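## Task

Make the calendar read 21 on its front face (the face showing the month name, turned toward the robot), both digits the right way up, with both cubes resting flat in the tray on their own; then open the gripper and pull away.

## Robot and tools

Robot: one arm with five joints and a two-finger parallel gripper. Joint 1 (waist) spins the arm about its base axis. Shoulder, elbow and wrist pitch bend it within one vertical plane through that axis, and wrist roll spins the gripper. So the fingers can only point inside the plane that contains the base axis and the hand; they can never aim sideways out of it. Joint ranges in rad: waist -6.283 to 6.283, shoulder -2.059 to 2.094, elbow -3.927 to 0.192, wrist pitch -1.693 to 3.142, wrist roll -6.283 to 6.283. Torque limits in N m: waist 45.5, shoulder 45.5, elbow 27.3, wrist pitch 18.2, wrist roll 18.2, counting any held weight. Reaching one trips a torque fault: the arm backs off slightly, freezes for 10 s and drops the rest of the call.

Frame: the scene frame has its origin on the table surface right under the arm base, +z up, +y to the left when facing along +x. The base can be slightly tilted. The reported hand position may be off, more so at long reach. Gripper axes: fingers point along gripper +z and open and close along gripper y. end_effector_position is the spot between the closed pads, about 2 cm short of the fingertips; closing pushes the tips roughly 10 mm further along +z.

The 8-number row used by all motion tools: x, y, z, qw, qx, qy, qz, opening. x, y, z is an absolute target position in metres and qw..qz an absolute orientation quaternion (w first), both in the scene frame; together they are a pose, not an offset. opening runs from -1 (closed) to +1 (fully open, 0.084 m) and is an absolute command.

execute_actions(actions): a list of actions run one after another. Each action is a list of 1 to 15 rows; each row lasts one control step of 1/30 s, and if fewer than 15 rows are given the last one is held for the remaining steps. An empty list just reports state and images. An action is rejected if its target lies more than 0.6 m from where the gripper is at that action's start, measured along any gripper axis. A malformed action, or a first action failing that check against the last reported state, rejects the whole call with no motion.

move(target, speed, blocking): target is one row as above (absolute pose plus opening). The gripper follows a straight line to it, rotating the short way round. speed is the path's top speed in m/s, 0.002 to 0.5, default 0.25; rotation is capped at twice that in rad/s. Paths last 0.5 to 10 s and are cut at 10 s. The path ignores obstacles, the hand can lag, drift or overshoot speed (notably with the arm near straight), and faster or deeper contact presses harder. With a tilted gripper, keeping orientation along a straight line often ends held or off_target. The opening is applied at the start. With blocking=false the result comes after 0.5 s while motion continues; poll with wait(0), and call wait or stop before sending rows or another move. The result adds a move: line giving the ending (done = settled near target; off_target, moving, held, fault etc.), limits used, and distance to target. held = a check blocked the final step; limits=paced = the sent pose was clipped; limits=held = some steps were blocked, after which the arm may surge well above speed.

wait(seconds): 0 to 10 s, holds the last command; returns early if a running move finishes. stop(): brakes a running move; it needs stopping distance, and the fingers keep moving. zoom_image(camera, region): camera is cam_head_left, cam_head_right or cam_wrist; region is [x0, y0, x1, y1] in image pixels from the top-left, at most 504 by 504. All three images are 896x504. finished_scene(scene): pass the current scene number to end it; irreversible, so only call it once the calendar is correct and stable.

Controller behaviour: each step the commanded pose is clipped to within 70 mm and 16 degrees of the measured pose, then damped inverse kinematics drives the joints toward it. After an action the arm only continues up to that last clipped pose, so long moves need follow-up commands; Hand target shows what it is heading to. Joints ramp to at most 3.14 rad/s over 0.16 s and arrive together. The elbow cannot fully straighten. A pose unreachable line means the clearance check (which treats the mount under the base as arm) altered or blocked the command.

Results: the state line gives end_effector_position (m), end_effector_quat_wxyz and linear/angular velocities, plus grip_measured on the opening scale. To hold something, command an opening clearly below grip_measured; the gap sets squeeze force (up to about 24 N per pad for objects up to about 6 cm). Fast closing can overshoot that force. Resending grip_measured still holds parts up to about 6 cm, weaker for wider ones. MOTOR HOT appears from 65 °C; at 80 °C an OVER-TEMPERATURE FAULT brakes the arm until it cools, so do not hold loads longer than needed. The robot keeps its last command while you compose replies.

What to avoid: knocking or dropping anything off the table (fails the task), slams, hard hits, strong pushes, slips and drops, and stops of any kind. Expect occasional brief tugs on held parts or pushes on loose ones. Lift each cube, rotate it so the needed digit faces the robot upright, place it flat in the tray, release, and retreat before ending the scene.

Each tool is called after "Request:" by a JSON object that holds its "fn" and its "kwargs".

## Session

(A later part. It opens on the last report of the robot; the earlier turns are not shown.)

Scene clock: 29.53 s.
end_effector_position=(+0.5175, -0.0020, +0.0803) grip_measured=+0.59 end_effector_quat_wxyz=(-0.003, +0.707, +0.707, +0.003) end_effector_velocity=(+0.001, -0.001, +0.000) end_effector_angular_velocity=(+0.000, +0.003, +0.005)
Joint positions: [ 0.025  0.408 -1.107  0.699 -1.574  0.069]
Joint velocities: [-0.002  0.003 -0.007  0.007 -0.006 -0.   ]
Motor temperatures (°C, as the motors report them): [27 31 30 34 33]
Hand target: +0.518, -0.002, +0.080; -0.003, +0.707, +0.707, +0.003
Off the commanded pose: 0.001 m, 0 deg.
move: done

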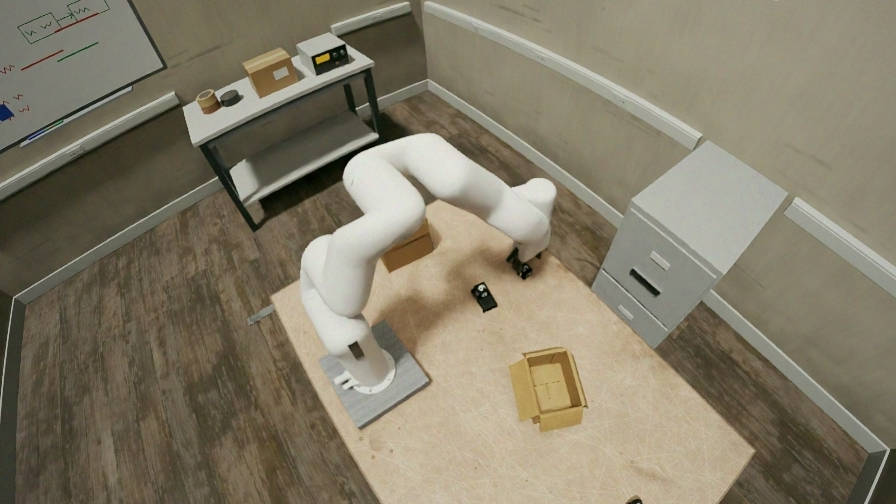

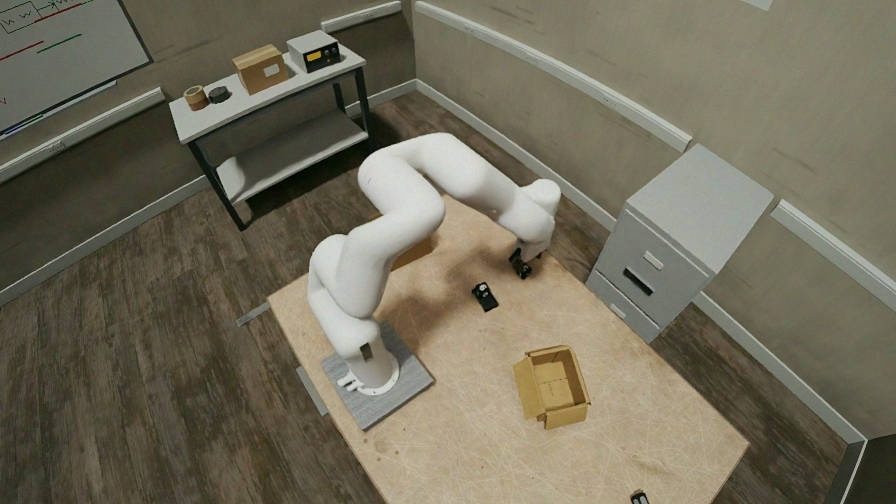

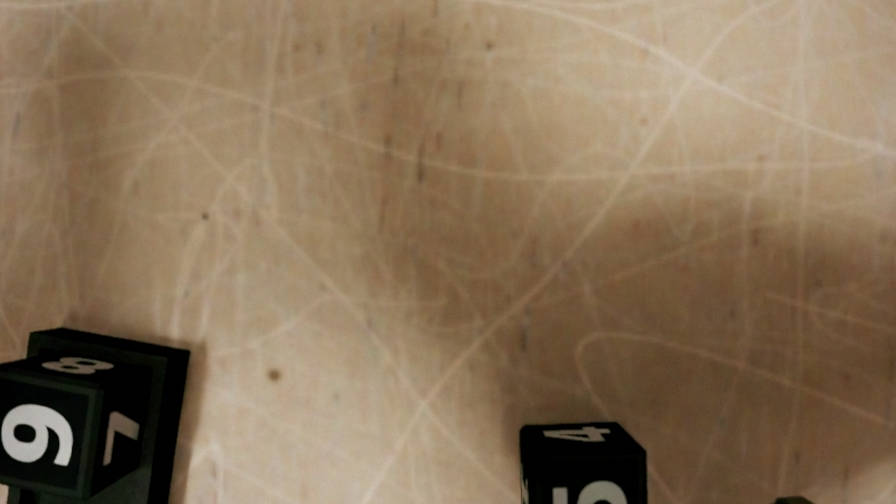

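Request:
{"fn": "move", "kwargs": {"target": [0.52,-0.002,0.03,0,0.707,0.707,0,0.6], "speed": 0.08}}

Request:
{"fn": "move", "kwargs": {"target": [0.52,-0.002,0.03,0,0.707,0.707,0,-0.7]}}

Request:
{"fn": "move", "kwargs": {"target": [0.52,-0.002,0.1,0,0.707,0.707,0,-0.7], "speed": 0.15}}

Request:
{"fn": "move", "kwargs": {"target": [0.371,-0.011,0.1,0,0.766,0.643,0,-0.7]}}

Scene clock: 30.73 s.
end_effector_position=(+0.5203, -0.0020, +0.0305) grip_measured=+0.59 end_effector_quat_wxyz=(-0.003, +0.707, +0.707, +0.003) end_effector_velocity=(-0.000, +0.000, -0.002) end_effector_angular_velocity=(+0.000, +0.001, -0.000)
Joint positions: [ 0.024  0.527 -1.117  0.59  -1.575  0.069]
Joint velocities: [ 0.001  0.005 -0.    -0.004  0.001 -0.   ]
Motor temperatures (°C, as the motors report them): [27 31 30 34 33]
Hand target: +0.520, -0.002, +0.030; -0.003, +0.707, +0.707, +0.003
Off the commanded pose: 0.001 m, 0 deg.
move: done

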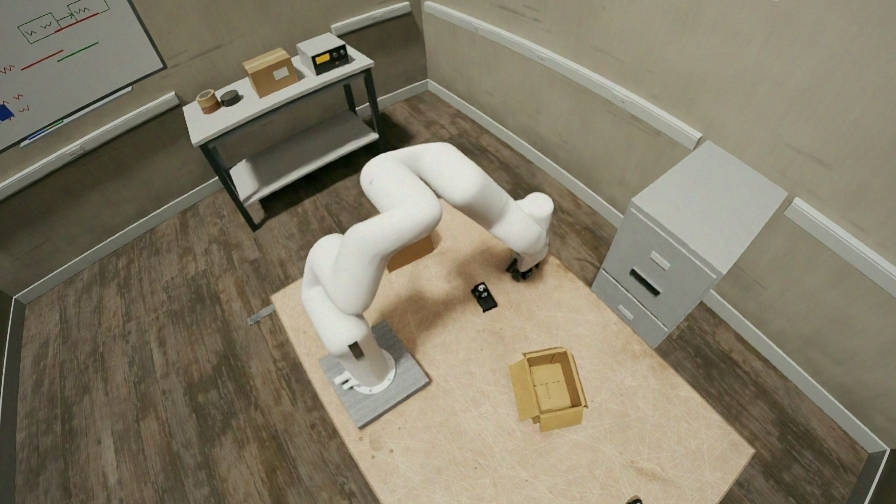

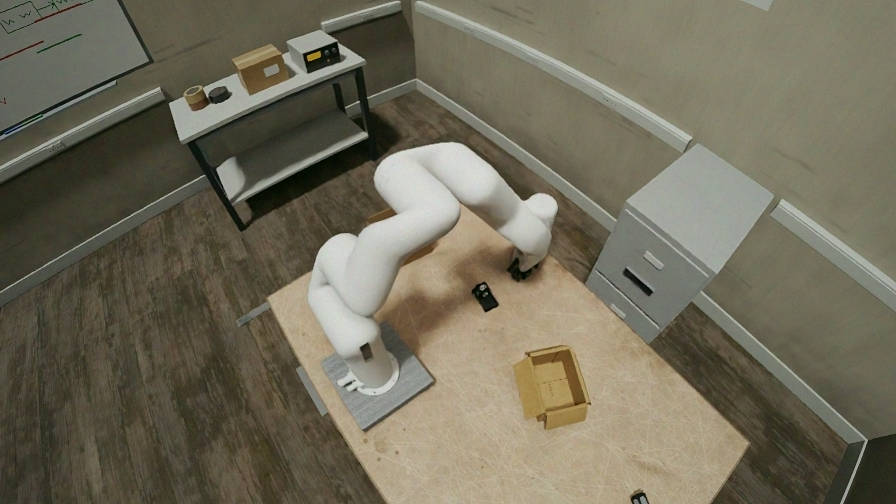

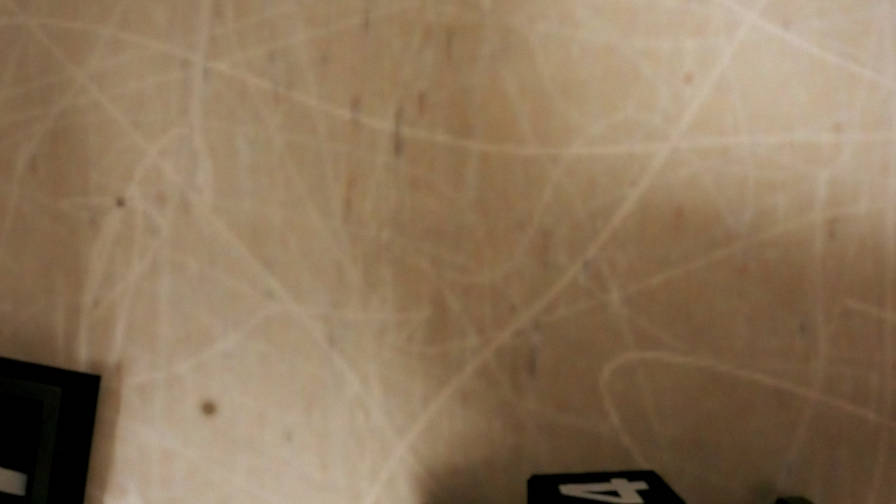

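Scene clock: 31.43 s.
end_effector_position=(+0.5203, -0.0020, +0.0304) grip_measured=-0.29 end_effector_quat_wxyz=(-0.003, +0.707, +0.707, +0.003) end_effector_velocity=(+0.000, -0.001, -0.000) end_effector_angular_velocity=(-0.000, -0.001, -0.001)
Joint positions: [ 0.024  0.527 -1.117  0.59  -1.575  0.031]
Joint velocities: [-0.001  0.     0.    -0.001  0.    -0.   ]
Motor temperatures (°C, as the motors report them): [27 31 30 34 33]
Hand target: +0.520, -0.002, +0.030; -0.003, +0.707, +0.707, +0.003
Off the commanded pose: 0.001 m, 0 deg.
move: done

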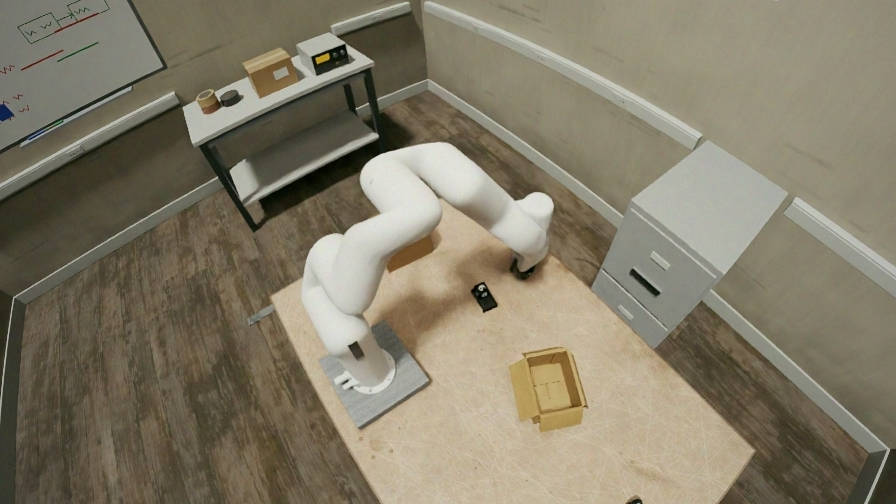

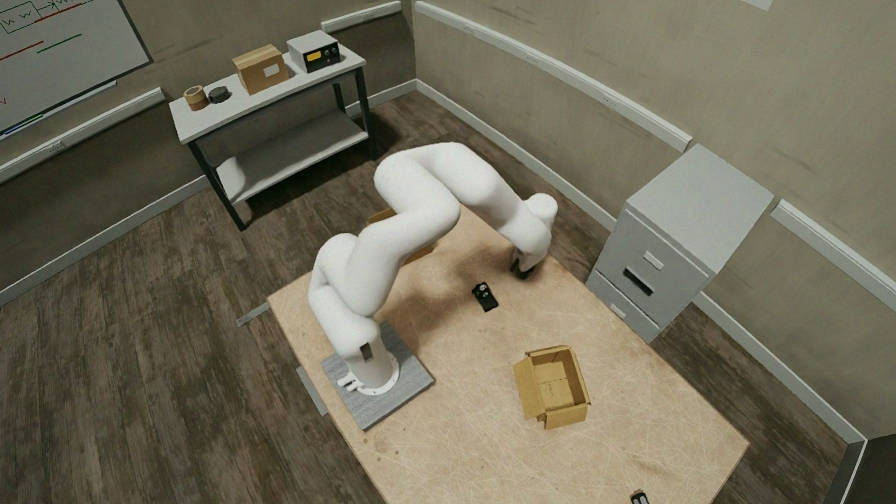

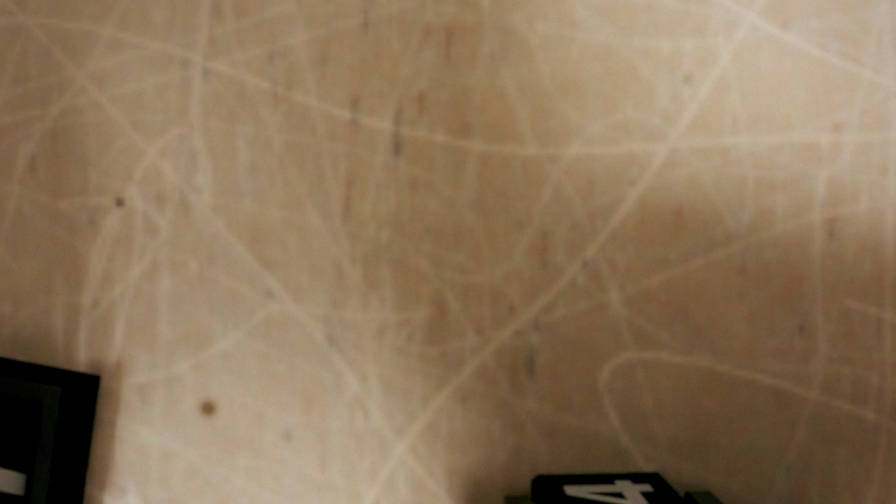

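Scene clock: 32.33 s.
end_effector_position=(+0.5197, -0.0020, +0.0993) grip_measured=-0.29 end_effector_quat_wxyz=(-0.003, +0.707, +0.707, +0.003) end_effector_velocity=(+0.003, +0.000, +0.005) end_effector_angular_velocity=(-0.000, -0.009, -0.001)
Joint positions: [ 0.025  0.377 -1.125  0.75  -1.574  0.031]
Joint velocities: [ 0.001 -0.007 -0.005  0.002  0.001  0.   ]
Motor temperatures (°C, as the motors report them): [27 31 30 34 33]
Hand target: +0.520, -0.002, +0.100; -0.003, +0.707, +0.707, +0.003
Off the commanded pose: 0.001 m, 0 deg.
move: done

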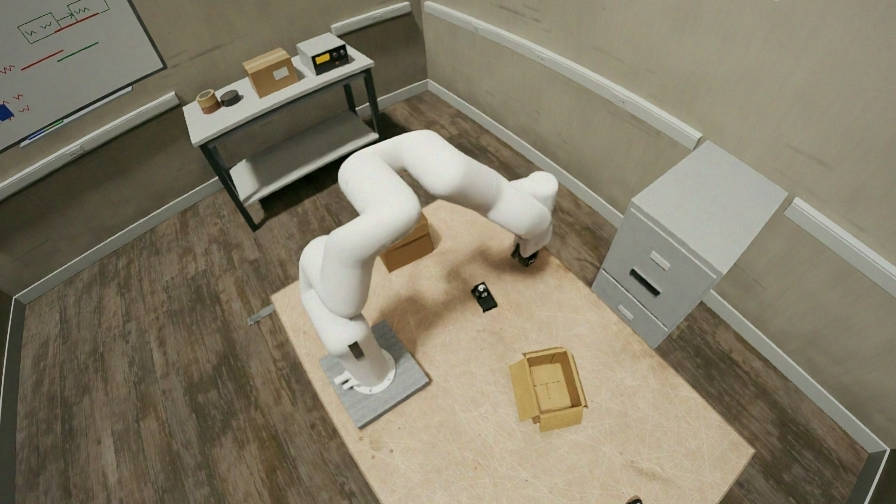

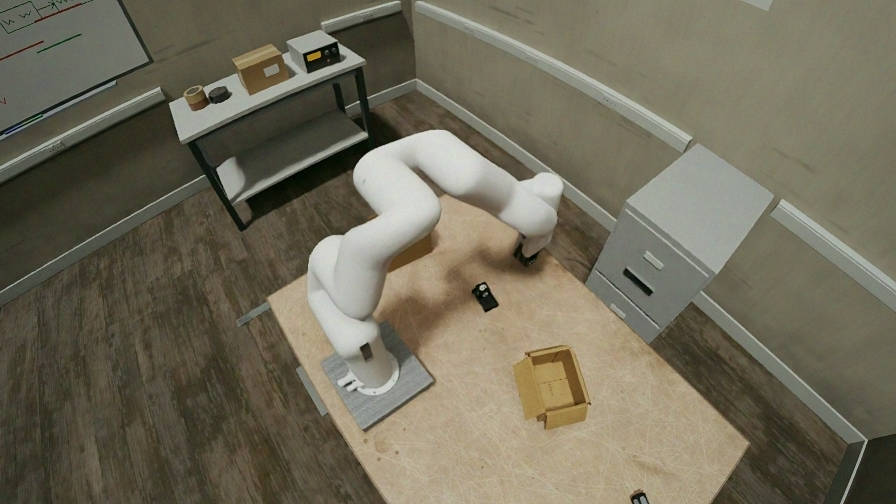

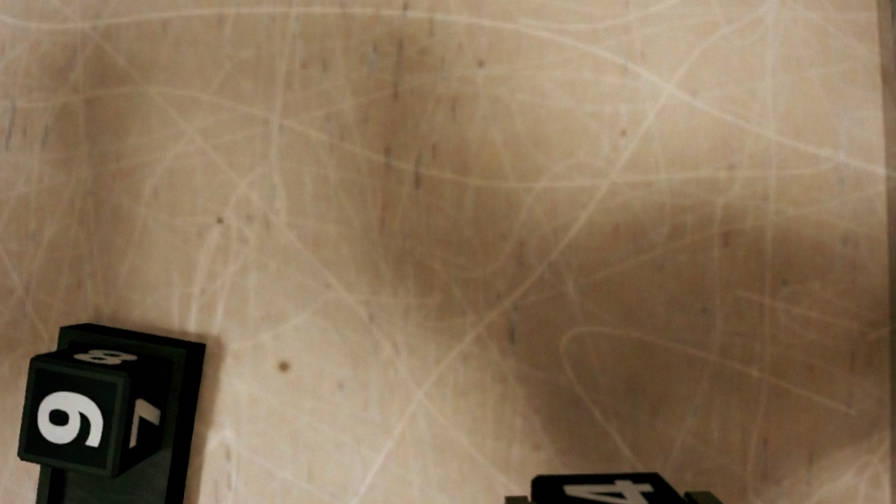

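Scene clock: 33.50 s.
end_effector_position=(+0.3712, -0.0106, +0.1000) grip_measured=-0.29 end_effector_quat_wxyz=(-0.003, +0.766, +0.643, +0.003) end_effector_velocity=(-0.003, -0.000, -0.000) end_effector_angular_velocity=(+0.000, +0.002, -0.000)
Joint positions: [ 0.001 -0.051 -0.546  0.598 -1.424  0.031]
Joint velocities: [-0.    -0.007  0.008  0.001 -0.     0.   ]
Motor temperatures (°C, as the motors report them): [27 31 30 34 33]
Hand target: +0.371, -0.011, +0.100; -0.003, +0.766, +0.643, +0.003
Off the commanded pose: 0.000 m, 0 deg.
move: done

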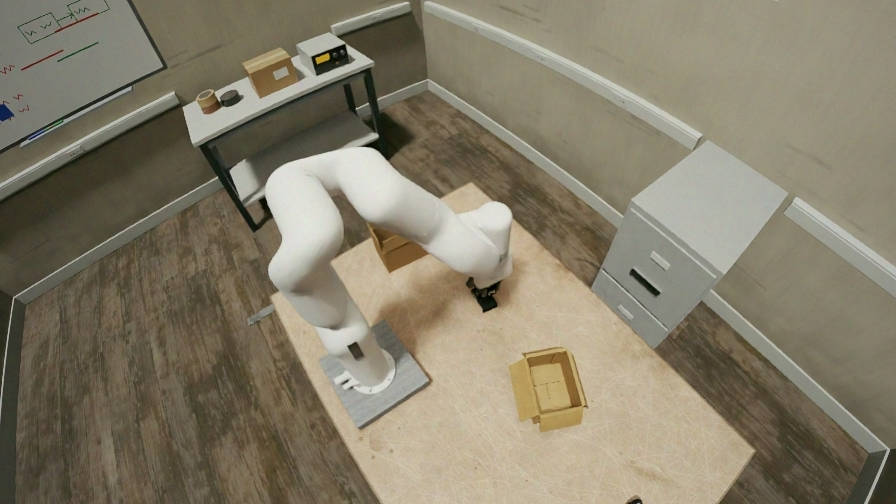

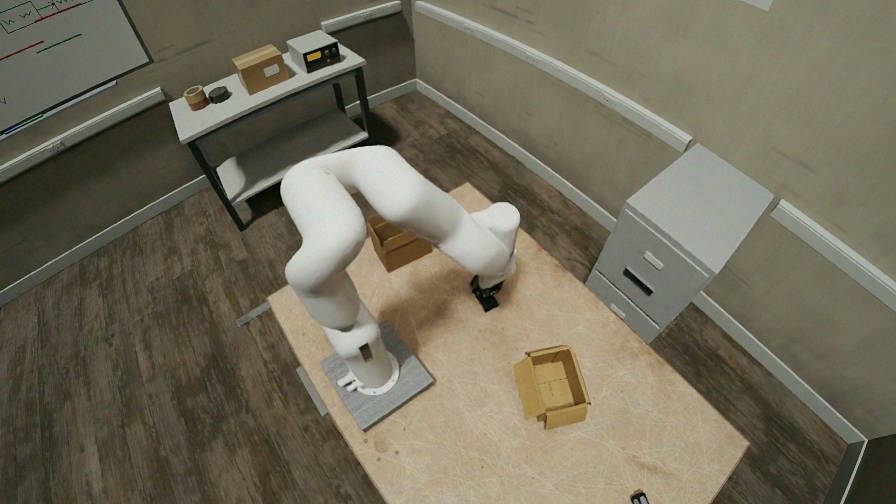

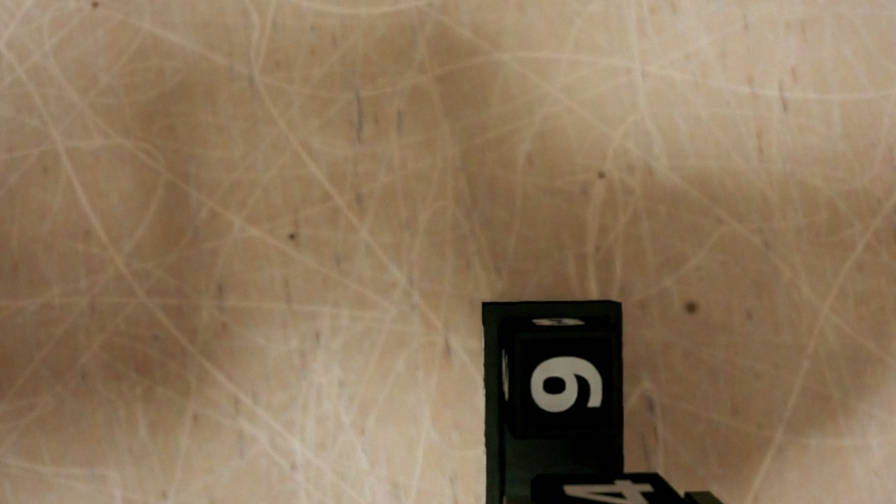

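Request:
{"fn": "move", "kwargs": {"target": [0.37,-0.0115,0.0385,0,0.766,0.643,0,-0.7], "speed": 0.035}}

Request:
{"fn": "move", "kwargs": {"target": [0.37,-0.0115,0.0385,0,0.766,0.643,0,0.4]}}

Request:
{"fn": "move", "kwargs": {"target": [0.37,-0.0115,0.09,0,0.766,0.643,0,0.4]}}

Request:
{"fn": "move", "kwargs": {"target": [0.31,-0.06,0.15,0,0.766,0.643,0,1]}}

Scene clock: 35.70 s.
end_effector_position=(+0.3710, -0.0115, +0.0396) grip_measured=-0.29 end_effector_quat_wxyz=(-0.002, +0.766, +0.643, +0.004) end_effector_velocity=(+0.001, +0.000, -0.000) end_effector_angular_velocity=(-0.000, -0.005, +0.001)
Joint positions: [-0.003  0.141 -0.53   0.388 -1.428  0.031]
Joint velocities: [ 0.001  0.003 -0.001 -0.007 -0.     0.   ]
Motor temperatures (°C, as the motors report them): [27 31 30 34 33]
Hand target: +0.370, -0.011, +0.039; -0.003, +0.766, +0.643, +0.003
Off the commanded pose: 0.001 m, 1 deg.
move: done

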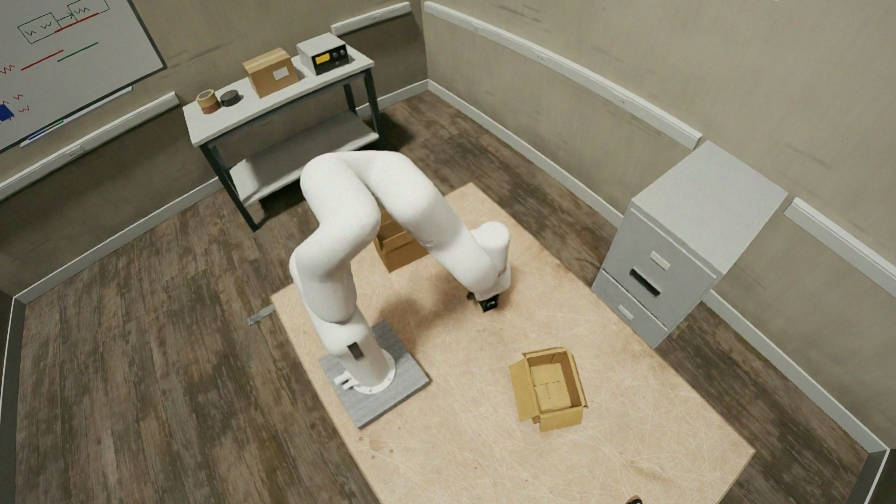

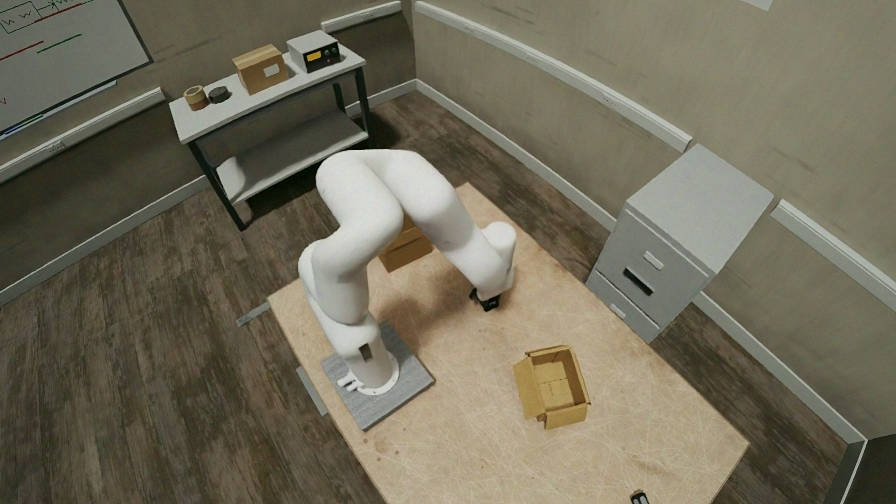

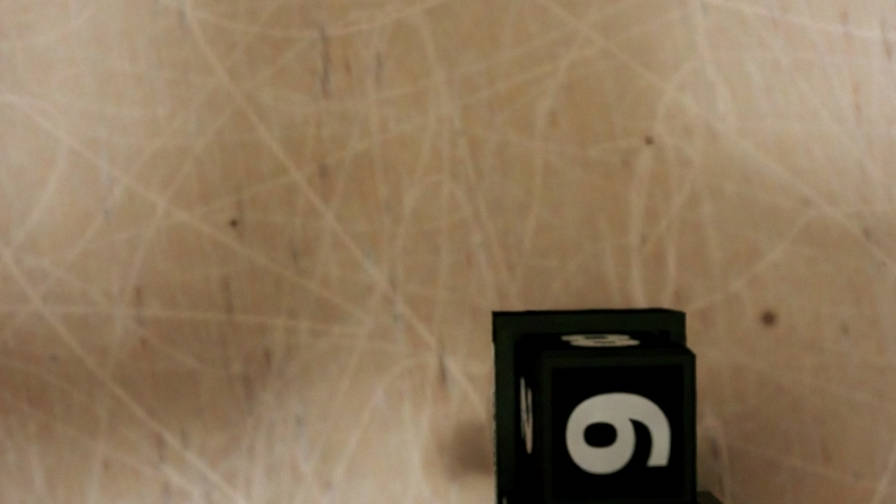

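Scene clock: 36.40 s.
end_effector_position=(+0.3700, -0.0115, +0.0385) grip_measured=+0.39 end_effector_quat_wxyz=(-0.003, +0.766, +0.643, +0.003) end_effector_velocity=(-0.000, +0.001, -0.000) end_effector_angular_velocity=(+0.000, +0.001, +0.002)
Joint positions: [-0.003  0.143 -0.529  0.387 -1.428  0.061]
Joint velocities: [ 0.002 -0.     0.     0.001 -0.     0.   ]
Motor temperatures (°C, as the motors report them): [27 31 30 34 33]
Hand target: +0.370, -0.011, +0.039; -0.003, +0.766, +0.643, +0.003
Off the commanded pose: 0.000 m, 0 deg.
move: done

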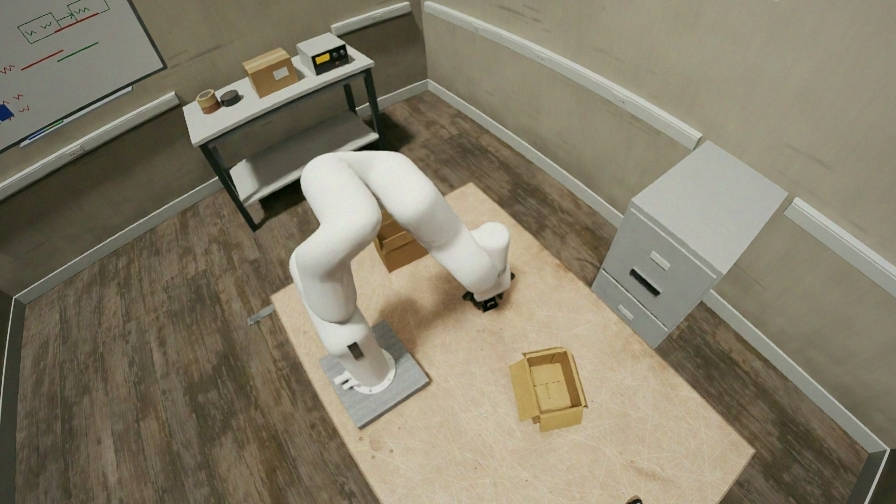

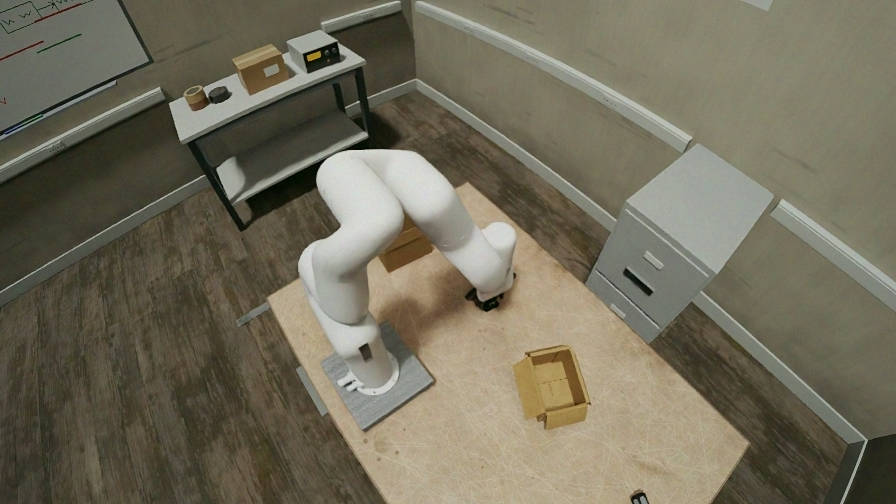

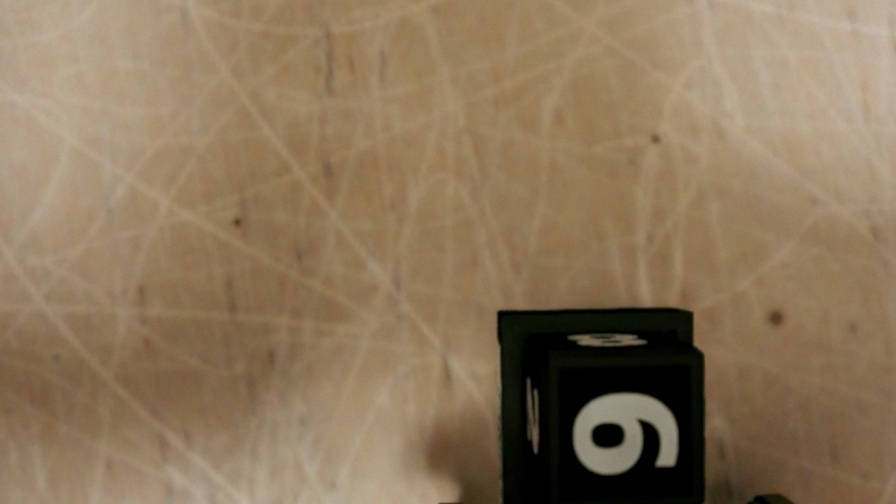

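Scene clock: 37.23 s.
end_effector_position=(+0.3698, -0.0115, +0.0895) grip_measured=+0.39 end_effector_quat_wxyz=(-0.003, +0.766, +0.643, +0.003) end_effector_velocity=(+0.001, +0.000, +0.003) end_effector_angular_velocity=(-0.000, -0.002, +0.000)
Joint positions: [-0.002 -0.024 -0.537  0.563 -1.426  0.061]
Joint velocities: [ 0.    -0.007 -0.003  0.009 -0.    -0.   ]
Motor temperatures (°C, as the motors report them): [27 31 30 34 33]
Hand target: +0.370, -0.012, +0.090; -0.003, +0.766, +0.643, +0.003
Off the commanded pose: 0.001 m, 0 deg.
move: done

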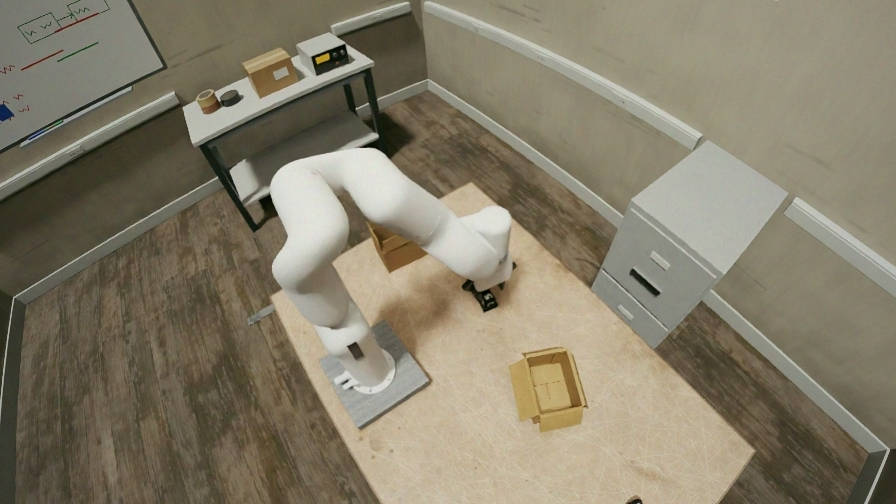

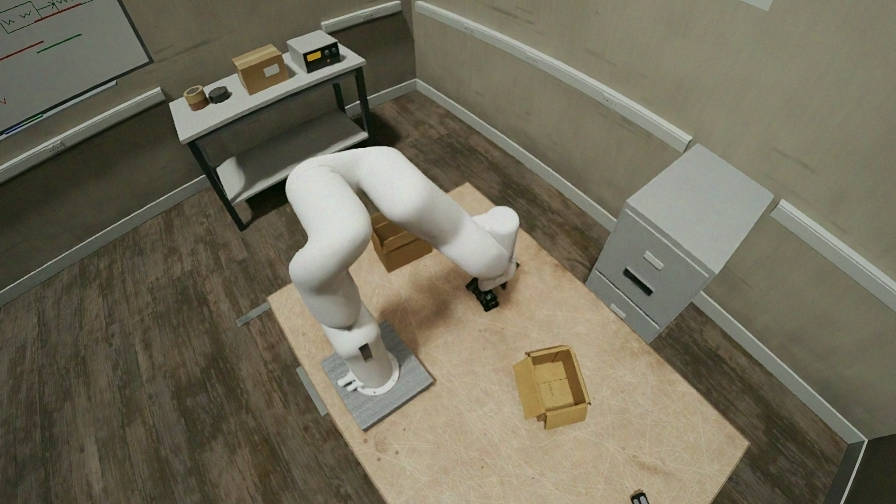

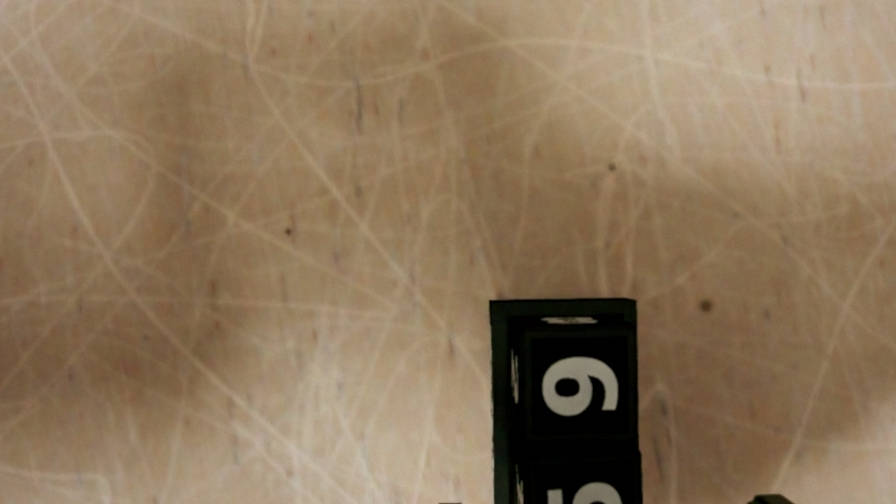

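Scene clock: 38.20 s.
end_effector_position=(+0.3099, -0.0595, +0.1496) grip_measured=+1.00 end_effector_quat_wxyz=(-0.003, +0.766, +0.643, +0.003) end_effector_velocity=(-0.000, -0.001, +0.003) end_effector_angular_velocity=(-0.001, -0.003, -0.002)
Joint positions: [-0.159 -0.388 -0.401  0.79  -1.584  0.084]
Joint velocities: [-0.005 -0.01  -0.     0.006 -0.002  0.   ]
Motor temperatures (°C, as the motors report them): [27 31 30 34 33]
Hand target: +0.310, -0.060, +0.150; -0.003, +0.766, +0.643, +0.003
Off the commanded pose: 0.001 m, 0 deg.
move: done

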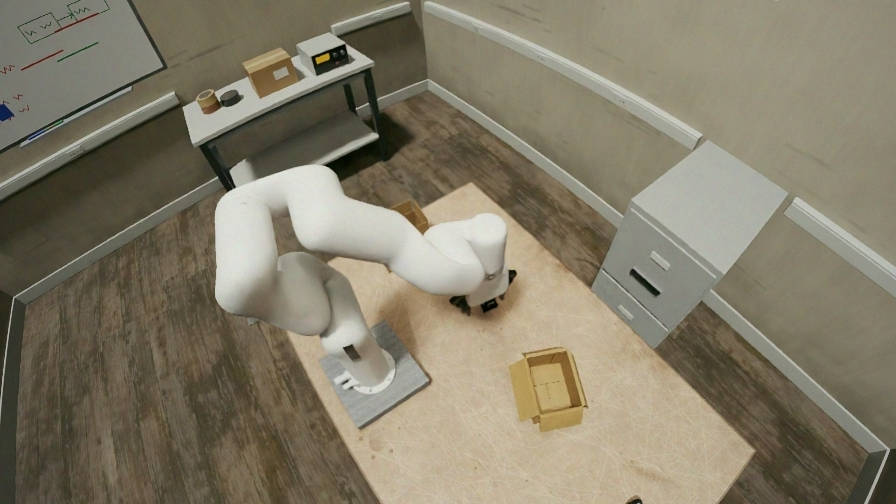

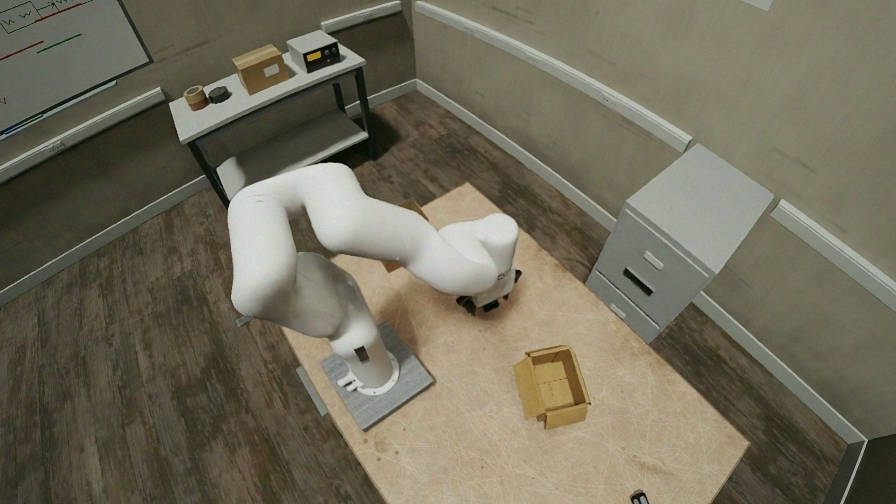

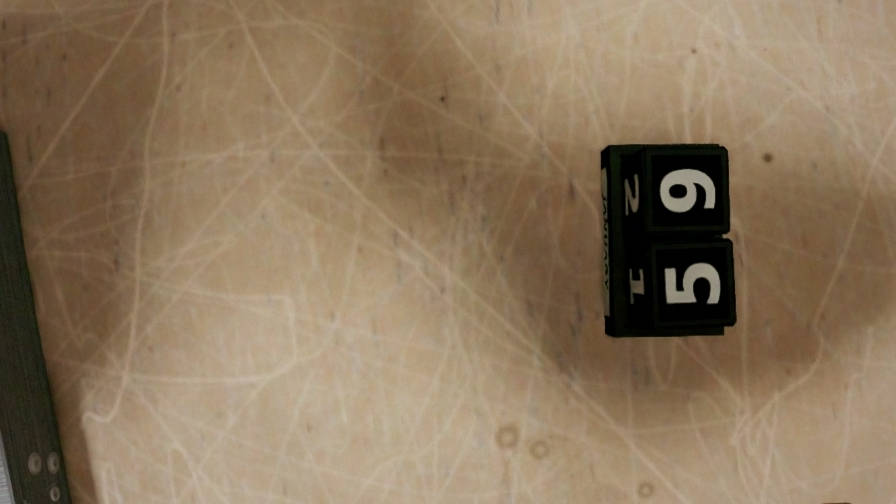

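Request:
{"fn": "finished_scene", "kwargs": {"scene": 2}}

The scene is finished: the task was done.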